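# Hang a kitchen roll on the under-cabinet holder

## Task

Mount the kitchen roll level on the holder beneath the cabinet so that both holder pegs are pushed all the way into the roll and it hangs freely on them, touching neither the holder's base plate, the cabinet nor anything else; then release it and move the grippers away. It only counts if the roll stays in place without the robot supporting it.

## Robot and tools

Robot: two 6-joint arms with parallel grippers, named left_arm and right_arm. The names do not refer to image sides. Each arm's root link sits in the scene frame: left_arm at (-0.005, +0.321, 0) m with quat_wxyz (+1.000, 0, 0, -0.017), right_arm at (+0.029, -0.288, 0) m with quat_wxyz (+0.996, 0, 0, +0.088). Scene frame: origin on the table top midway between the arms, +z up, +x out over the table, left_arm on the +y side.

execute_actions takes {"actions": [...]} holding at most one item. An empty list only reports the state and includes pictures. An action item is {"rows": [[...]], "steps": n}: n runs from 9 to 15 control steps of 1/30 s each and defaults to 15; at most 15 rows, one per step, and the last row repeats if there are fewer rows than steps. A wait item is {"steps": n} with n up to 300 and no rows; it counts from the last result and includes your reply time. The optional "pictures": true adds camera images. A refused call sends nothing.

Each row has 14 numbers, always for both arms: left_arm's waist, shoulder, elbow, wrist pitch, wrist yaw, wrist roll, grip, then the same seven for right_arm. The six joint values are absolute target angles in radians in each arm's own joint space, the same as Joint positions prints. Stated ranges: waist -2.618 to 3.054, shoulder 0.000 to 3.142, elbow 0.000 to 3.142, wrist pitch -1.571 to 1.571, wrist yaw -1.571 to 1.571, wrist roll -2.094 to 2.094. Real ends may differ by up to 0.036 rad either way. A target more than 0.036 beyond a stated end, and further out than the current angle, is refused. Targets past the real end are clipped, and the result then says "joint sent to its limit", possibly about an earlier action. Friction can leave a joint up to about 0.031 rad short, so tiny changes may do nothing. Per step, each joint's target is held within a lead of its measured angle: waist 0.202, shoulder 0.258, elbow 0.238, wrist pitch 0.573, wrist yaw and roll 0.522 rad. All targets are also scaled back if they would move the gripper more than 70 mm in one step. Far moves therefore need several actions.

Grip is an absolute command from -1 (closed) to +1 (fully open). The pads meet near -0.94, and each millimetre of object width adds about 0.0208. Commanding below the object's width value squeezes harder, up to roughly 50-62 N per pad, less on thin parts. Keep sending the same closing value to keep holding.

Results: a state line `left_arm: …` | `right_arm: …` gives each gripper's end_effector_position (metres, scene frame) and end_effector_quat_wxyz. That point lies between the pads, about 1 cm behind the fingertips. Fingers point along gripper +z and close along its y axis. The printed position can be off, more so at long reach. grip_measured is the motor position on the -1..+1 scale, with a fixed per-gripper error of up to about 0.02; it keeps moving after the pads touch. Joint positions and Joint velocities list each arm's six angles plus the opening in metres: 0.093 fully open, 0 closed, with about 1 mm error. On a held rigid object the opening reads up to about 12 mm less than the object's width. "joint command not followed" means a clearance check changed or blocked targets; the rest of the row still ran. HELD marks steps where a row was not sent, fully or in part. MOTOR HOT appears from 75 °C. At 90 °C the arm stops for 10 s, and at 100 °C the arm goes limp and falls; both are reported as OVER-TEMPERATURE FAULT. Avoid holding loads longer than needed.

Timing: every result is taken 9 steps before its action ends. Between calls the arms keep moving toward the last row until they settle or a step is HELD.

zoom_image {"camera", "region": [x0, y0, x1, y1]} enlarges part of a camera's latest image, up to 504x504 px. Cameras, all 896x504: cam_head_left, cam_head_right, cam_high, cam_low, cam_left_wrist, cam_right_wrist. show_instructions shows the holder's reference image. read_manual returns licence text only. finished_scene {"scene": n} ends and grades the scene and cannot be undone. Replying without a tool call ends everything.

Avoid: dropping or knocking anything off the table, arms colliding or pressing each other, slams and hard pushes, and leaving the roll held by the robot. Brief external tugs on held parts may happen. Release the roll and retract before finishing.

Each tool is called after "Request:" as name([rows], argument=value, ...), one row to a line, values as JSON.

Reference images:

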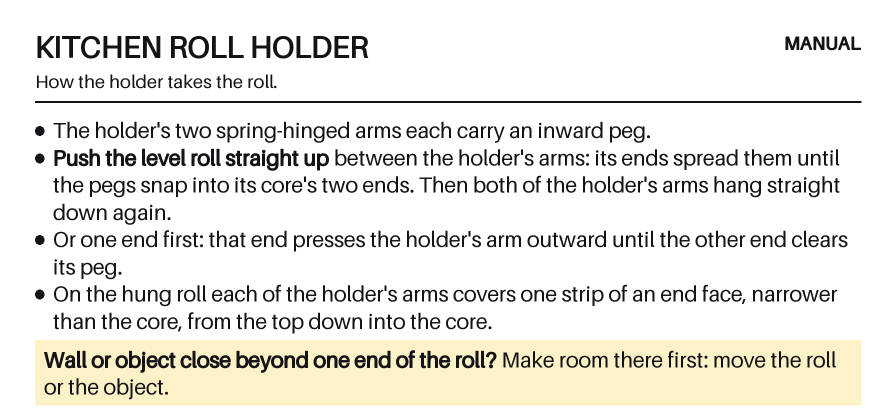

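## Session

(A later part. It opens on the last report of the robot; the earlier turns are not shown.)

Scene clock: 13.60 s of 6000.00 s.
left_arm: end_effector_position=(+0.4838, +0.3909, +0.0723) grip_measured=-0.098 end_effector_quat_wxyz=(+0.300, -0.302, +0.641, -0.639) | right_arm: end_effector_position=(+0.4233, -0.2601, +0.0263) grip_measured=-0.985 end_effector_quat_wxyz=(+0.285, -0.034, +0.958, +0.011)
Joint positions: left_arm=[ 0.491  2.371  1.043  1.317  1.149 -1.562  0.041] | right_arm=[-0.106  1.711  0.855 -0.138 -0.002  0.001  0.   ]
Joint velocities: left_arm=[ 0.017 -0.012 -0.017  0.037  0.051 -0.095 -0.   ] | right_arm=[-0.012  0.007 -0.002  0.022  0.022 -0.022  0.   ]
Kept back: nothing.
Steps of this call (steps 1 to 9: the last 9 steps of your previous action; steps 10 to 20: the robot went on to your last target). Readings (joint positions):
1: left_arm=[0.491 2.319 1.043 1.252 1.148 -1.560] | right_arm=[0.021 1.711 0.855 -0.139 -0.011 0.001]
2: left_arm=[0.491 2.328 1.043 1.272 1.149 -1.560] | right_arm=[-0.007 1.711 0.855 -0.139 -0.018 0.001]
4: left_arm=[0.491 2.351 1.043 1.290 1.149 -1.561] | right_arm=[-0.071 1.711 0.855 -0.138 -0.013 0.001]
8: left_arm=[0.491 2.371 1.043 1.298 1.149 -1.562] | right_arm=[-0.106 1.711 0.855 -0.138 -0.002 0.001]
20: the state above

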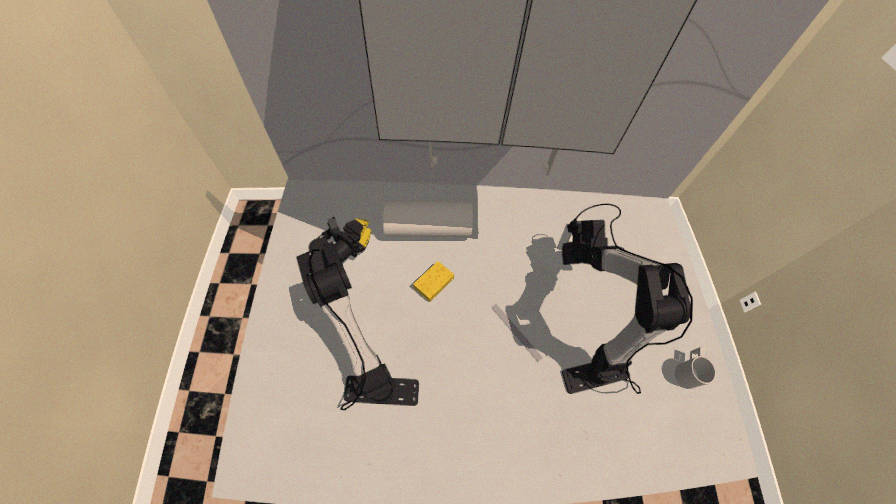

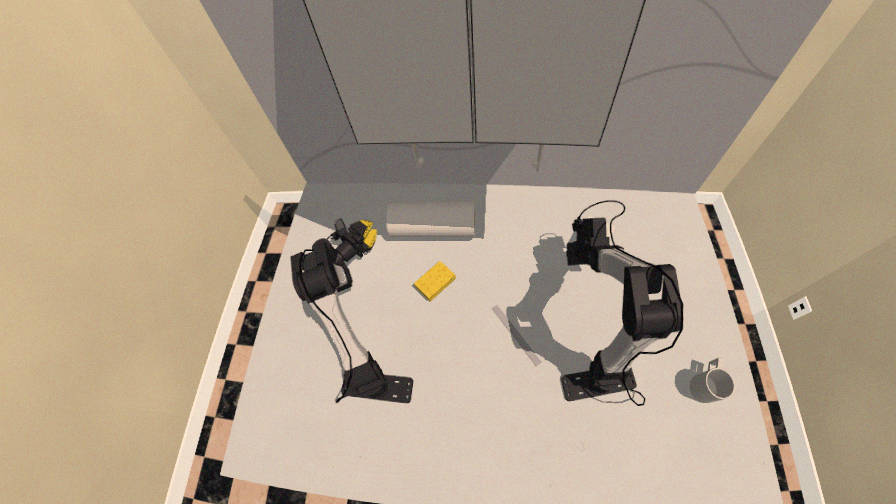

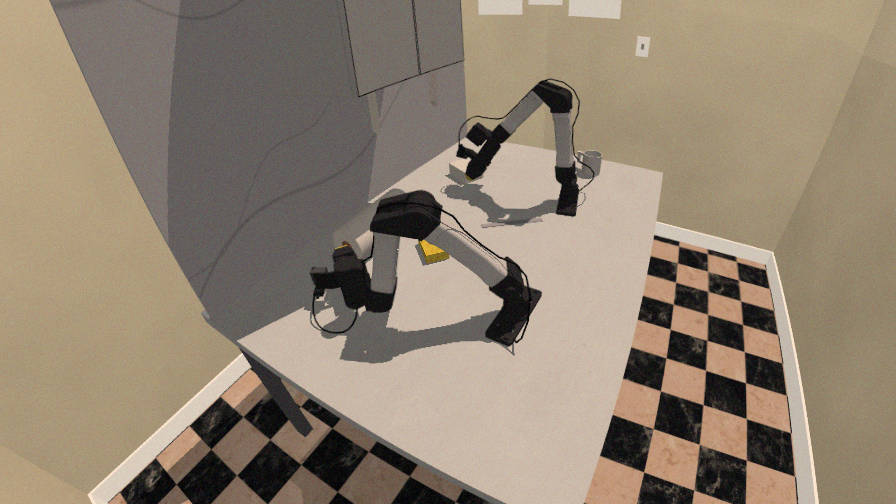

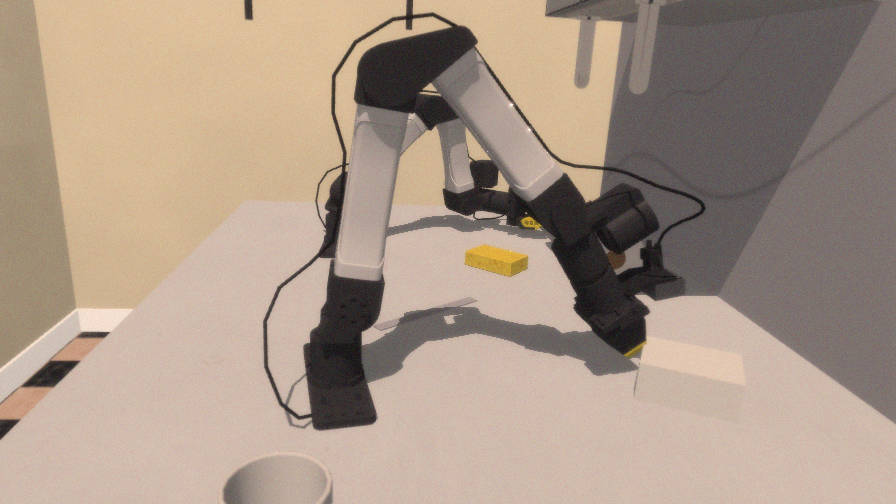

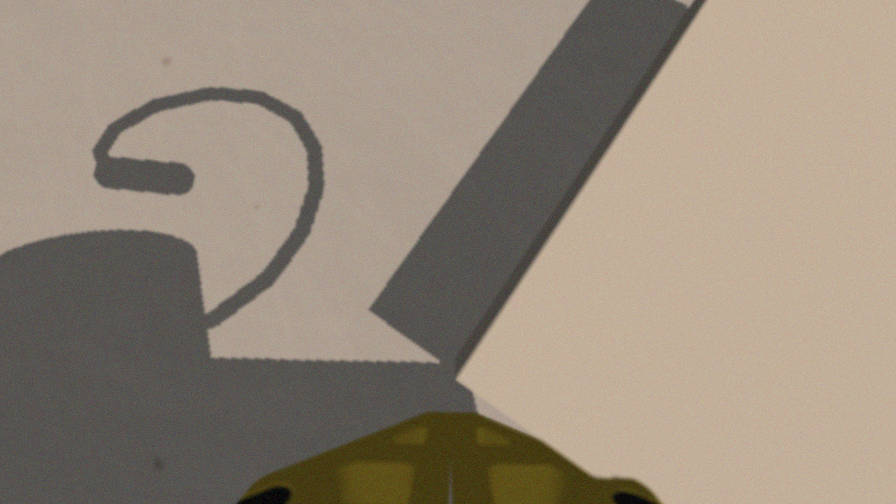

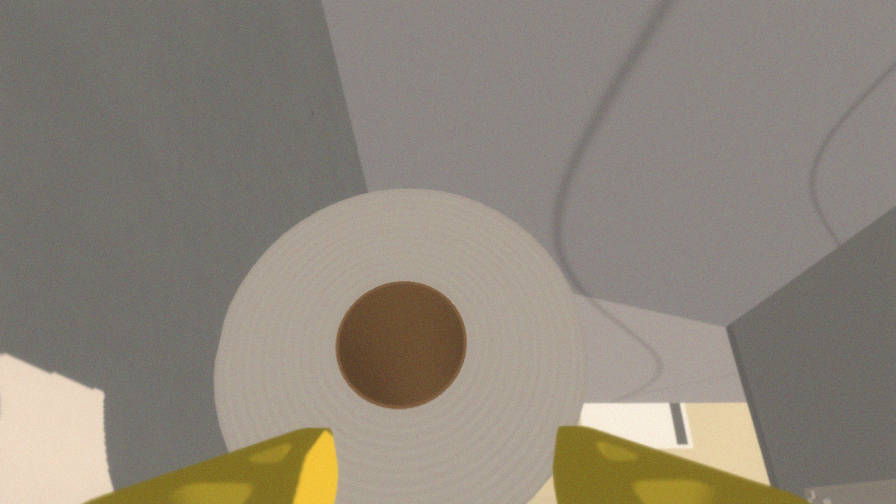

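Request:
execute_actions([
  {"rows":[[0.437,2.385,0.988,1.41,1.1,-1.57,-0.1,0.25,1.7,0.75,0.3,-0.175,1.57,-0.1]]},
])

Request:
execute_actions([
  {"rows":[[0.437,2.385,0.988,1.41,1.1,-1.57,-0.1,0.3,2.2,0.863,1.35,-0.175,1.57,-0.1]]},
])

Request:
execute_actions([
  {"steps":15},
])

Request:
execute_actions([
  {"rows":[[0.437,2.385,0.988,1.41,1.1,-1.57,-0.1,0.347,2.34,0.863,1.483,-0.175,1.57,-0.1]]},
])

Request:
execute_actions([
  {"steps":25},
], pictures=true)

Scene clock: 15.77 s of 6000.00 s.
left_arm: end_effector_position=(+0.4820, +0.3656, +0.0677) grip_measured=-0.098 end_effector_quat_wxyz=(+0.297, -0.291, +0.644, -0.642) | right_arm: end_effector_position=(+0.4236, -0.1331, +0.0452) grip_measured=-0.104 end_effector_quat_wxyz=(+0.335, +0.043, +0.922, +0.190)
Joint positions: left_arm=[ 0.439  2.378  1.005  1.373  1.119 -1.562  0.041] | right_arm=[ 0.161  1.711  0.789  0.138 -0.094  0.469  0.04 ]
Joint velocities: left_arm=[-0.159  0.066 -0.046  0.095 -0.051 -0.037 -0.001] | right_arm=[ 1.604 -0.002 -0.144  1.121 -0.564  2.835  0.005]
Steps of this call (steps 1 to 15: the robot went on to your last target; steps 16 to 59: nothing new was sent; steps 60 to 65: the first 6 steps of this action). Readings (joint positions):
60: left_arm=[0.486 2.371 1.037 1.329 1.139 -1.562] | right_arm=[-0.090 1.711 0.842 -0.092 -0.011 0.064]
61: left_arm=[0.478 2.371 1.027 1.345 1.130 -1.562] | right_arm=[-0.056 1.711 0.824 -0.032 -0.025 0.140]
63: left_arm=[0.456 2.374 1.011 1.364 1.122 -1.562] | right_arm=[0.047 1.711 0.800 0.061 -0.060 0.294]
65: the state above

Scene clock: 16.27 s of 6000.00 s.
left_arm: end_effector_position=(+0.4831, +0.3646, +0.0693) grip_measured=-0.098 end_effector_quat_wxyz=(+0.305, -0.287, +0.643, -0.641) | right_arm: end_effector_position=(+0.4806, -0.0276, +0.0481) grip_measured=-0.102 end_effector_quat_wxyz=(+0.268, +0.353, +0.727, +0.524)
Joint positions: left_arm=[ 0.434  2.38   1.004  1.393  1.108 -1.562  0.041] | right_arm=[ 0.294  2.13   0.871  0.943 -0.167  1.496  0.04 ]
Joint velocities: left_arm=[-0.007 -0.007  0.002 -0.037 -0.007 -0.022 -0.001] | right_arm=[ 0.09   1.629 -0.012  2.308  0.022  0.462 -0.   ]
Steps of this call (steps 1 to 9: the last 9 steps of your previous action; steps 10 to 15: the first 6 steps of this action). Readings (joint positions):
10: left_arm=[0.434 2.380 1.004 1.392 1.108 -1.562] | right_arm=[0.261 1.745 0.781 0.356 -0.164 1.361]
11: left_arm=[0.434 2.380 1.004 1.392 1.108 -1.562] | right_arm=[0.268 1.818 0.809 0.477 -0.164 1.401]
13: left_arm=[0.434 2.380 1.004 1.393 1.108 -1.562] | right_arm=[0.284 1.988 0.860 0.725 -0.165 1.459]
15: the state above

Scene clock: 16.77 s of 6000.00 s.
left_arm: end_effector_position=(+0.4832, +0.3647, +0.0694) grip_measured=-0.098 end_effector_quat_wxyz=(+0.305, -0.287, +0.643, -0.641) | right_arm: end_effector_position=(+0.4895, -0.0214, +0.0993) grip_measured=-0.102 end_effector_quat_wxyz=(+0.319, +0.315, +0.635, +0.629)
Joint positions: left_arm=[ 0.434  2.38   1.004  1.394  1.107 -1.562  0.041] | right_arm=[ 0.296  2.209  0.868  1.336 -0.169  1.56   0.04 ]
Joint velocities: left_arm=[ 0.002 -0.007 -0.017  0.095 -0.066  0.022 -0.   ] | right_arm=[ 0.017 -0.027  0.002  0.037 -0.125 -0.051 -0.001]
Kept back: nothing.
Steps of this call (steps 1 to 9: the last 9 steps of your previous action; steps 10 to 15: the robot went on to your last target). Readings (joint positions):
1: left_arm=[0.434 2.380 1.004 1.393 1.107 -1.562] | right_arm=[0.296 2.177 0.871 1.008 -0.168 1.510]
2: left_arm=[0.434 2.380 1.004 1.393 1.107 -1.562] | right_arm=[0.296 2.203 0.869 1.067 -0.169 1.522]
4: left_arm=[0.434 2.380 1.004 1.394 1.107 -1.562] | right_arm=[0.296 2.212 0.868 1.148 -0.169 1.538]
8: left_arm=[0.434 2.380 1.004 1.394 1.107 -1.562] | right_arm=[0.296 2.209 0.868 1.277 -0.169 1.552]
15: the state above

Scene clock: 16.97 s of 6000.00 s.
left_arm: end_effector_position=(+0.4832, +0.3647, +0.0695) grip_measured=-0.098 end_effector_quat_wxyz=(+0.305, -0.287, +0.643, -0.641) | right_arm: end_effector_position=(+0.4736, -0.0013, +0.0638) grip_measured=-0.102 end_effector_quat_wxyz=(+0.300, +0.303, +0.647, +0.633)
Joint positions: left_arm=[ 0.434  2.38   1.004  1.394  1.107 -1.562  0.041] | right_arm=[ 0.343  2.328  0.87   1.439 -0.171  1.562  0.04 ]
Joint velocities: left_arm=[-0.002 -0.012 -0.012 -0.022  0.022 -0.022 -0.001] | right_arm=[ 0.129  0.286 -0.012 -0.051 -0.081 -0.037  0.   ]
Steps of this call (steps 1 to 6: the first 6 steps of this action). Readings (joint positions):
1: left_arm=[0.434 2.380 1.004 1.394 1.107 -1.562] | right_arm=[0.300 2.224 0.868 1.366 -0.168 1.561]
2: left_arm=[0.434 2.380 1.004 1.394 1.107 -1.562] | right_arm=[0.308 2.248 0.870 1.407 -0.168 1.561]
4: left_arm=[0.434 2.380 1.004 1.394 1.107 -1.562] | right_arm=[0.328 2.297 0.870 1.437 -0.168 1.562]
6: the state above

Scene clock: 17.80 s of 6000.00 s.
left_arm: end_effector_position=(+0.4832, +0.3647, +0.0695) grip_measured=-0.098 end_effector_quat_wxyz=(+0.305, -0.287, +0.643, -0.641) | right_arm: end_effector_position=(+0.4720, +0.0004, +0.0695) grip_measured=-0.102 end_effector_quat_wxyz=(+0.305, +0.295, +0.638, +0.643)
Joint positions: left_arm=[ 0.434  2.38   1.004  1.394  1.107 -1.562  0.041] | right_arm=[ 0.347  2.336  0.87   1.48  -0.173  1.563  0.04 ]
Joint velocities: left_arm=[-0.012 -0.007  0.002 -0.095 -0.037 -0.051 -0.001] | right_arm=[-0.007 -0.002 -0.007 -0.007  0.007 -0.081 -0.002]
Kept back: nothing.
Steps of this call (steps 1 to 9: the last 9 steps of your previous action; steps 10 to 25: the robot went on to your last target). Readings (joint positions):
1: left_arm=[0.434 2.380 1.004 1.394 1.107 -1.562] | right_arm=[0.346 2.335 0.870 1.439 -0.172 1.563]
2: left_arm=[0.434 2.380 1.004 1.394 1.107 -1.562] | right_arm=[0.347 2.336 0.870 1.441 -0.173 1.563]
4: left_arm=[0.434 2.380 1.004 1.394 1.107 -1.562] | right_arm=[0.347 2.336 0.870 1.455 -0.173 1.563]
8: left_arm=[0.434 2.380 1.004 1.394 1.107 -1.562] | right_arm=[0.347 2.336 0.870 1.471 -0.173 1.563]
25: the state above

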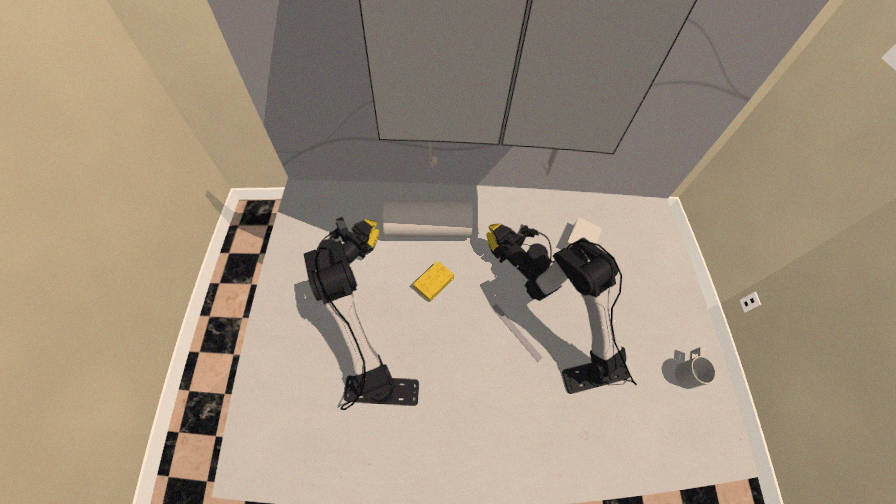

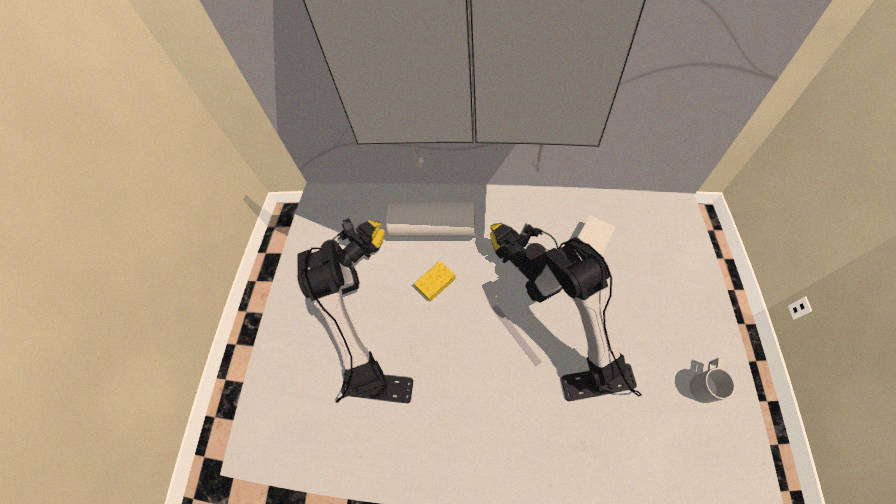

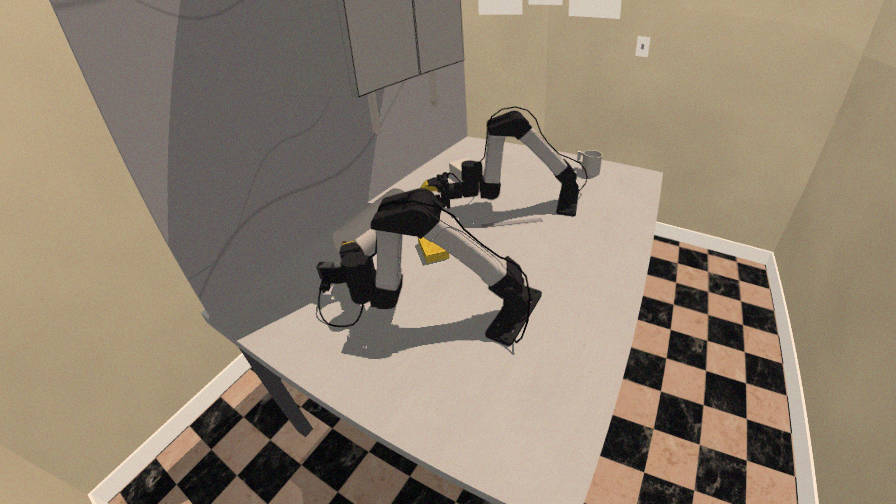

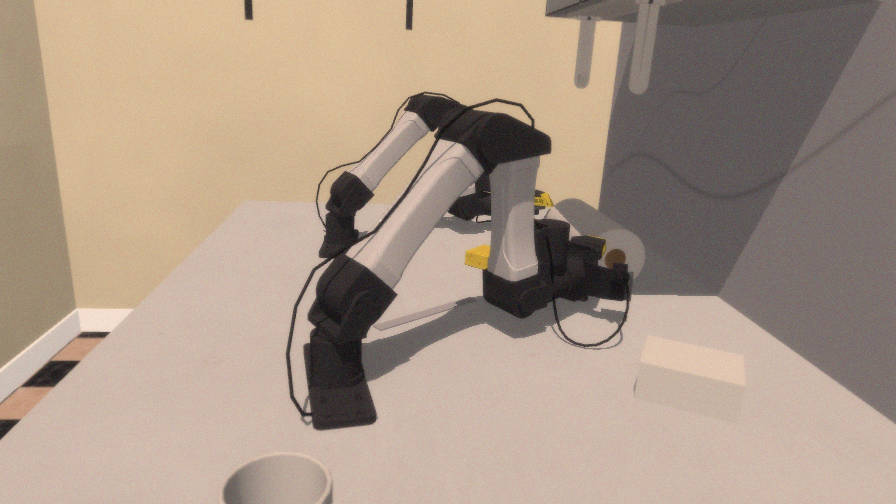

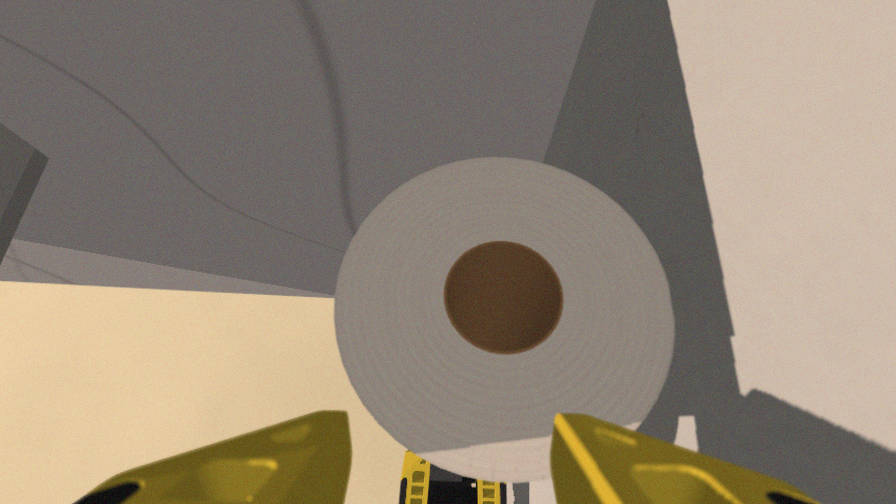

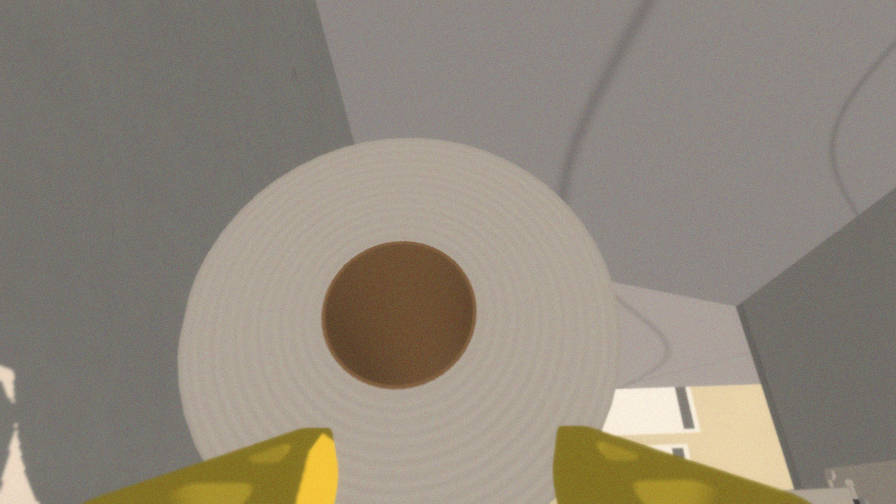

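Request:
execute_actions([
  {"rows":[[0.394,2.41,0.999,1.41,1.058,-1.57,-0.1,0.406,2.425,1.051,1.369,-0.116,1.57,-0.1]]},
])

Request:
execute_actions([
  {"steps":25},
], pictures=true)

Scene clock: 18.60 s of 6000.00 s.
left_arm: end_effector_position=(+0.4867, +0.3502, +0.0598) grip_measured=-0.098 end_effector_quat_wxyz=(+0.297, -0.292, +0.644, -0.642) | right_arm: end_effector_position=(+0.4888, +0.0384, +0.0716) grip_measured=-0.102 end_effector_quat_wxyz=(+0.303, +0.284, +0.633, +0.653)
Joint positions: left_arm=[ 0.398  2.404  1.004  1.399  1.077 -1.562  0.041] | right_arm=[ 0.401  2.404  1.033  1.408 -0.136  1.563  0.04 ]
Joint velocities: left_arm=[-0.105  0.061 -0.022  0.081 -0.037  0.007  0.   ] | right_arm=[ 0.164 -0.002  0.032 -0.066  0.095 -0.037  0.   ]
Steps of this call (steps 1 to 15: the robot went on to your last target; steps 16 to 18: nothing new was sent; steps 19 to 24: the first 6 steps of this action). Readings (joint positions):
19: left_arm=[0.431 2.383 1.004 1.396 1.100 -1.562] | right_arm=[0.352 2.348 0.893 1.473 -0.163 1.563]
20: left_arm=[0.425 2.386 1.004 1.399 1.091 -1.562] | right_arm=[0.361 2.372 0.946 1.455 -0.152 1.563]
22: left_arm=[0.409 2.396 1.004 1.399 1.081 -1.562] | right_arm=[0.384 2.401 1.018 1.423 -0.140 1.563]
24: the state above

Scene clock: 19.43 s of 6000.00 s.
left_arm: end_effector_position=(+0.4880, +0.3502, +0.0588) grip_measured=-0.098 end_effector_quat_wxyz=(+0.299, -0.295, +0.643, -0.640) | right_arm: end_effector_position=(+0.4883, +0.0398, +0.0660) grip_measured=-0.102 end_effector_quat_wxyz=(+0.301, +0.291, +0.639, +0.645)
Joint positions: left_arm=[ 0.395  2.406  1.004  1.399  1.065 -1.562  0.041] | right_arm=[ 0.408  2.404  1.034  1.384 -0.123  1.563  0.04 ]
Joint velocities: left_arm=[ 0.007 -0.017 -0.002 -0.066 -0.081  0.007  0.001] | right_arm=[-0.002 -0.002 -0.037  0.066  0.022  0.022  0.   ]
Kept back: nothing.
Steps of this call (steps 1 to 9: the last 9 steps of your previous action; steps 10 to 25: the robot went on to your last target). Readings (joint positions):
1: left_arm=[0.395 2.405 1.004 1.399 1.075 -1.562] | right_arm=[0.406 2.404 1.034 1.405 -0.135 1.563]
2: left_arm=[0.395 2.406 1.004 1.399 1.074 -1.562] | right_arm=[0.408 2.404 1.034 1.402 -0.134 1.563]
4: left_arm=[0.395 2.406 1.004 1.399 1.070 -1.562] | right_arm=[0.408 2.404 1.034 1.394 -0.130 1.563]
8: left_arm=[0.395 2.406 1.004 1.399 1.067 -1.562] | right_arm=[0.408 2.404 1.034 1.387 -0.125 1.563]
25: the state above

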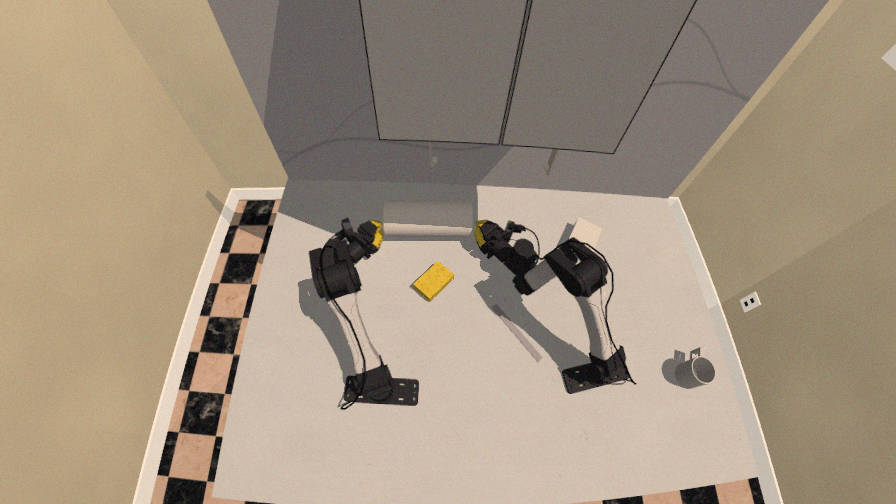

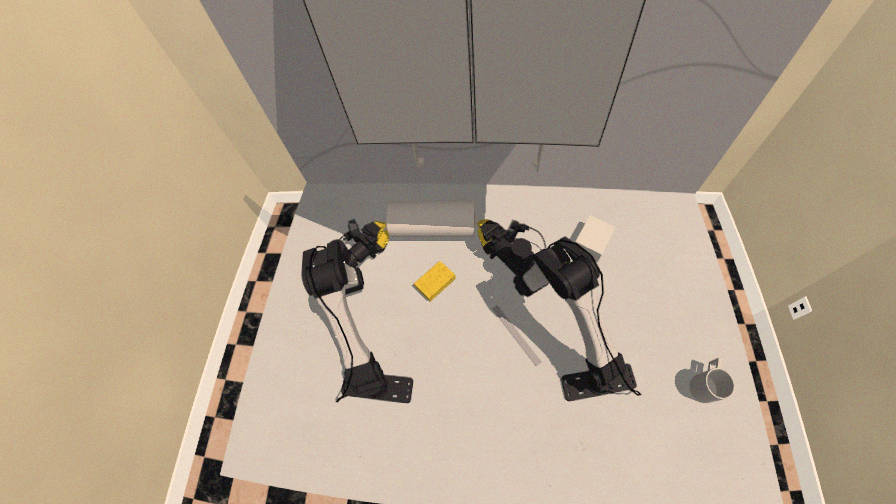

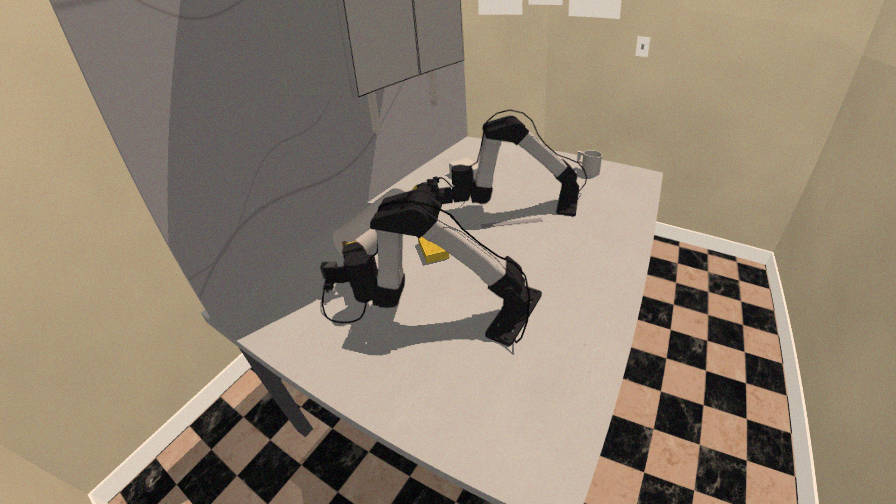

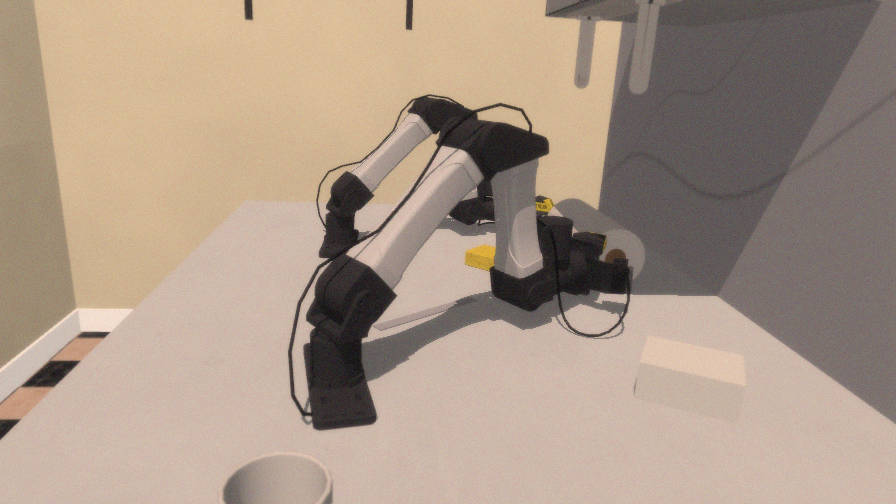

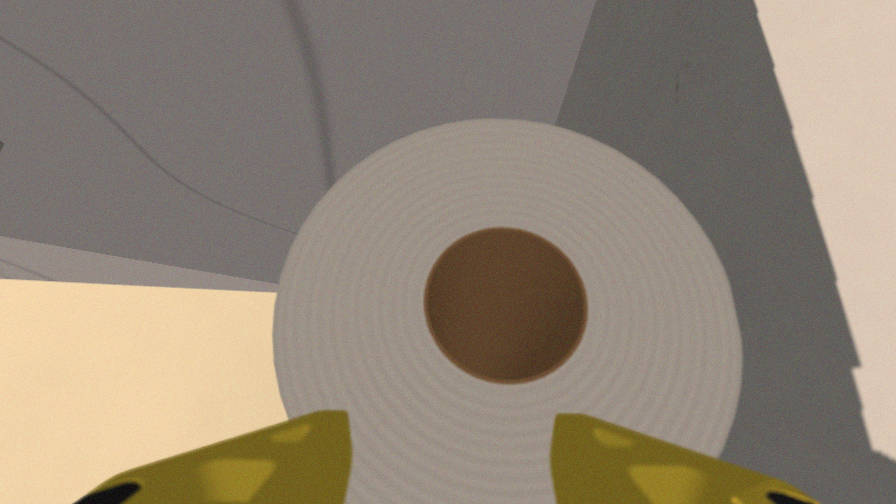

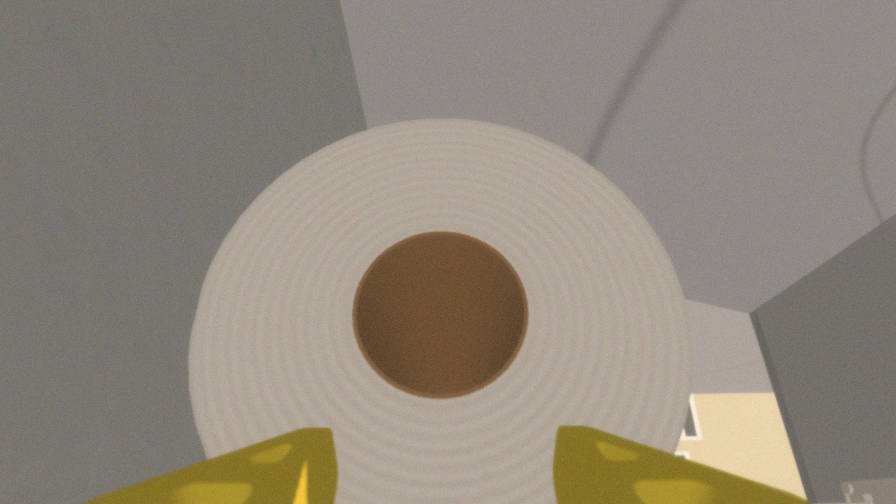

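Request:
execute_actions([
  {"rows":[[0.385,2.42,1.04,1.39,1.058,-1.57,-0.1,0.40,2.46,1.085,1.36,-0.116,1.57,-0.1]]},
])

Request:
execute_actions([
  {"steps":20},
])

Scene clock: 19.97 s of 6000.00 s.
left_arm: end_effector_position=(+0.4908, +0.3513, +0.0593) grip_measured=-0.098 end_effector_quat_wxyz=(+0.301, -0.294, +0.643, -0.640) | right_arm: end_effector_position=(+0.4926, +0.0426, +0.0558) grip_measured=-0.102 end_effector_quat_wxyz=(+0.299, +0.293, +0.643, +0.641)
Joint positions: left_arm=[ 0.395  2.412  1.018  1.396  1.064 -1.562  0.041] | right_arm=[ 0.408  2.439  1.064  1.377 -0.122  1.563  0.04 ]
Joint velocities: left_arm=[-0.027 -0.002 -0.002 -0.007  0.037  0.007  0.001] | right_arm=[ 0.007  0.066 -0.007 -0.007 -0.11  -0.037  0.   ]
Steps of this call (steps 1 to 10: the robot went on to your last target; steps 11 to 16: the first 6 steps of this action). Readings (joint positions):
11: left_arm=[0.395 2.407 1.006 1.398 1.065 -1.562] | right_arm=[0.408 2.409 1.039 1.385 -0.123 1.563]
12: left_arm=[0.395 2.409 1.010 1.398 1.065 -1.562] | right_arm=[0.408 2.418 1.051 1.384 -0.123 1.563]
14: left_arm=[0.395 2.411 1.016 1.397 1.065 -1.562] | right_arm=[0.408 2.433 1.064 1.382 -0.122 1.563]
16: the state above

Scene clock: 20.63 s of 6000.00 s.
left_arm: end_effector_position=(+0.4908, +0.3513, +0.0592) grip_measured=-0.098 end_effector_quat_wxyz=(+0.301, -0.294, +0.643, -0.640) | right_arm: end_effector_position=(+0.4924, +0.0425, +0.0529) grip_measured=-0.102 end_effector_quat_wxyz=(+0.298, +0.295, +0.645, +0.639)
Joint positions: left_arm=[ 0.395  2.412  1.018  1.395  1.064 -1.562  0.041] | right_arm=[ 0.408  2.442  1.064  1.372 -0.122  1.563  0.04 ]
Joint velocities: left_arm=[-0.007  0.002  0.002  0.007 -0.007 -0.022 -0.   ] | right_arm=[-0.007  0.012 -0.002 -0.007 -0.081 -0.007  0.   ]
Kept back: nothing.
Steps of this call (steps 1 to 9: the last 9 steps of your previous action; steps 10 to 15: the robot went on to your last target; steps 16 to 20: nothing new was sent). Readings (joint positions):
1: left_arm=[0.395 2.412 1.018 1.396 1.064 -1.562] | right_arm=[0.408 2.441 1.064 1.375 -0.122 1.563]
2: left_arm=[0.395 2.412 1.018 1.396 1.064 -1.562] | right_arm=[0.408 2.442 1.064 1.373 -0.122 1.563]
4: left_arm=[0.395 2.412 1.018 1.396 1.064 -1.562] | right_arm=[0.408 2.442 1.064 1.372 -0.122 1.563]
8: left_arm=[0.395 2.412 1.018 1.395 1.064 -1.562] | right_arm=[0.408 2.442 1.064 1.372 -0.122 1.563]
20: the state above
All arms were judged still, so your last target was given up. Only a new action makes them travel on or press farther. Fingers that are still opening or closing keep moving.

Request:
execute_actions([
  {"rows":[[0.35,2.42,1.03,1.39,1.064,-1.57,-0.1,0.45,2.48,1.15,1.335,-0.09,1.57,-0.1]]},
])

Request:
execute_actions([
  {"steps":25},
], pictures=true)

Scene clock: 21.13 s of 6000.00 s.
left_arm: end_effector_position=(+0.4939, +0.3436, +0.0590) grip_measured=-0.098 end_effector_quat_wxyz=(+0.300, -0.295, +0.643, -0.640) | right_arm: end_effector_position=(+0.5010, +0.0515, +0.0555) grip_measured=-0.102 end_effector_quat_wxyz=(+0.308, +0.302, +0.638, +0.638)
Joint positions: left_arm=[ 0.373  2.412  1.018  1.394  1.041 -1.563  0.041] | right_arm=[ 0.426  2.462  1.121  1.347 -0.077  1.563  0.04 ]
Joint velocities: left_arm=[-0.037 -0.012 -0.017 -0.051 -0.095 -0.022  0.002] | right_arm=[ 0.022  0.002  0.017 -0.022  0.066  0.007  0.   ]
Steps of this call (steps 1 to 9: nothing new was sent; steps 10 to 15: the first 6 steps of this action). Readings (joint positions):
10: left_arm=[0.391 2.412 1.018 1.395 1.063 -1.562] | right_arm=[0.411 2.446 1.074 1.369 -0.117 1.563]
11: left_arm=[0.385 2.412 1.018 1.395 1.063 -1.562] | right_arm=[0.416 2.454 1.094 1.363 -0.111 1.563]
13: left_arm=[0.373 2.412 1.018 1.394 1.045 -1.563] | right_arm=[0.426 2.461 1.117 1.353 -0.086 1.563]
15: the state above

Scene clock: 21.97 s of 6000.00 s.
left_arm: end_effector_position=(+0.4940, +0.3435, +0.0590) grip_measured=-0.098 end_effector_quat_wxyz=(+0.301, -0.295, +0.642, -0.640) | right_arm: end_effector_position=(+0.5016, +0.0513, +0.0554) grip_measured=-0.102 end_effector_quat_wxyz=(+0.310, +0.304, +0.637, +0.637)
Joint positions: left_arm=[ 0.373  2.412  1.018  1.394  1.04  -1.563  0.041] | right_arm=[ 0.427  2.463  1.122  1.345 -0.069  1.563  0.04 ]
Joint velocities: left_arm=[ 0.007 -0.002 -0.017 -0.051 -0.051 -0.037 -0.   ] | right_arm=[-0.027 -0.007  0.012 -0.022 -0.022 -0.007 -0.   ]
Kept back: nothing.
Steps of this call (steps 1 to 9: the last 9 steps of your previous action; steps 10 to 15: the robot went on to your last target; steps 16 to 25: nothing new was sent). Readings (joint positions):
1: left_arm=[0.373 2.412 1.018 1.394 1.041 -1.563] | right_arm=[0.426 2.463 1.121 1.346 -0.075 1.563]
2: left_arm=[0.373 2.412 1.018 1.394 1.040 -1.563] | right_arm=[0.427 2.463 1.121 1.346 -0.073 1.563]
4: left_arm=[0.373 2.412 1.018 1.394 1.040 -1.563] | right_arm=[0.427 2.463 1.122 1.345 -0.071 1.563]
8: left_arm=[0.373 2.412 1.018 1.394 1.040 -1.563] | right_arm=[0.427 2.463 1.122 1.345 -0.070 1.563]
25: the state above
All arms were judged still, so your last target was given up. Only a new action makes them travel on or press farther. Fingers that are still opening or closing keep moving.

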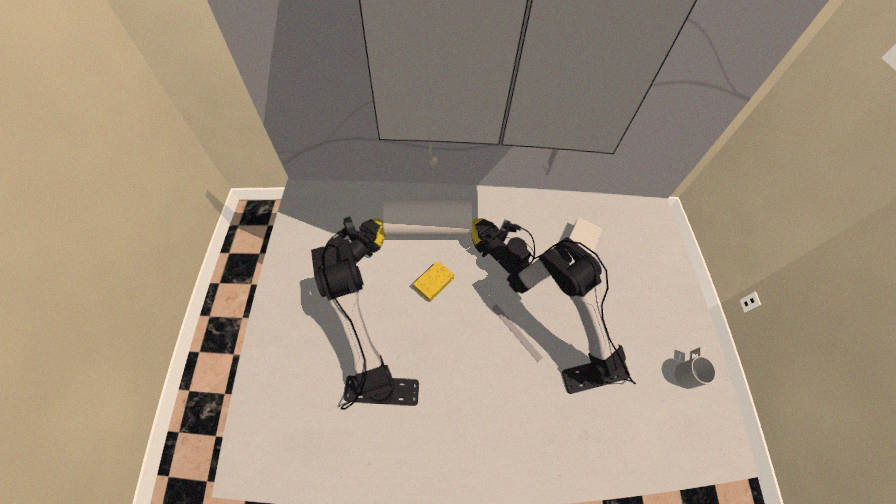

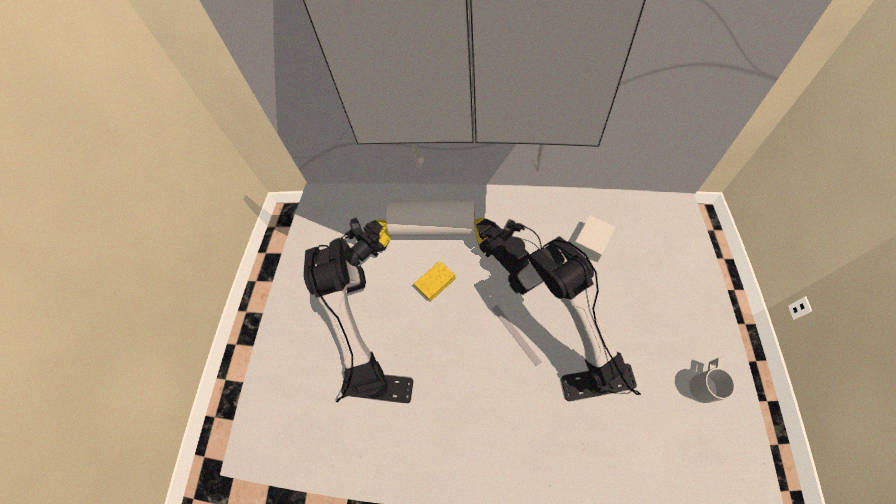

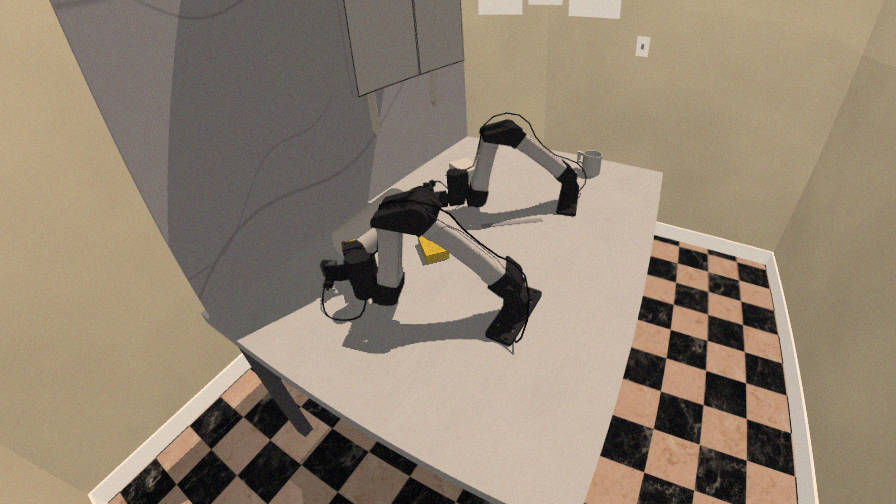

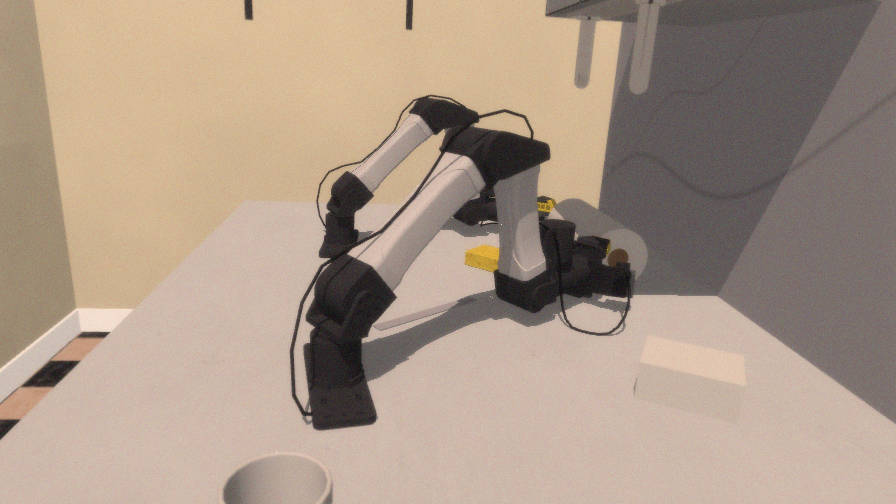

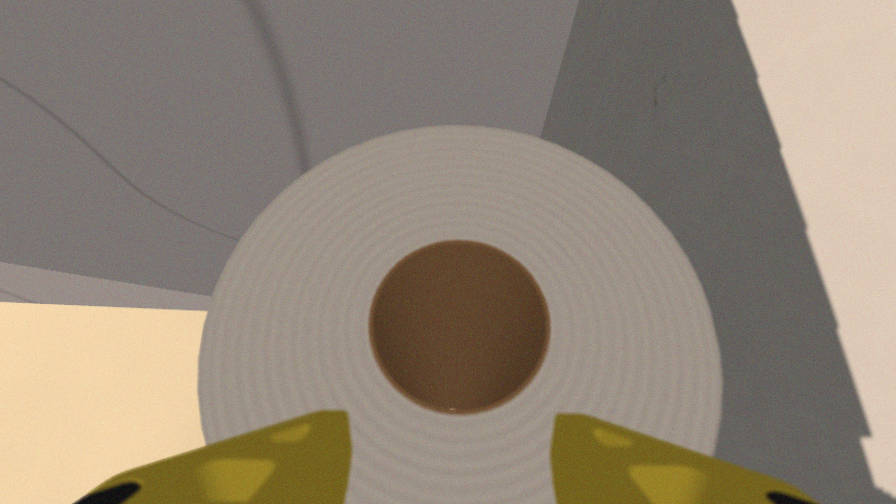

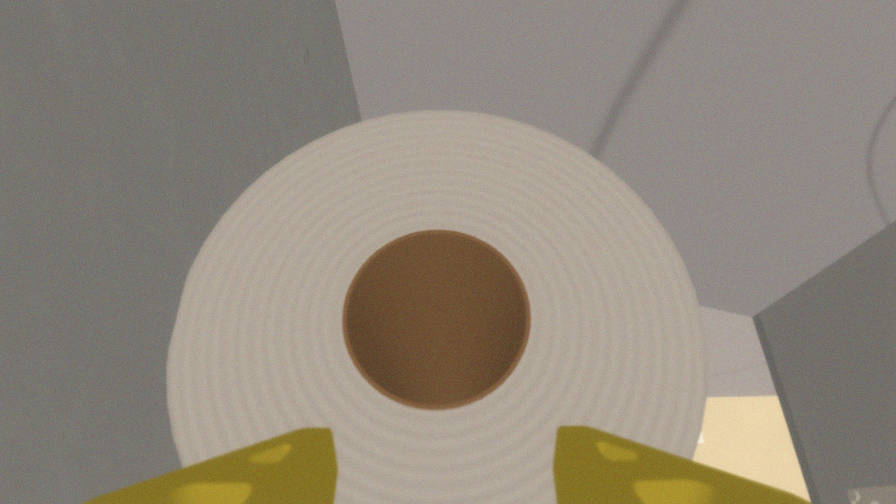

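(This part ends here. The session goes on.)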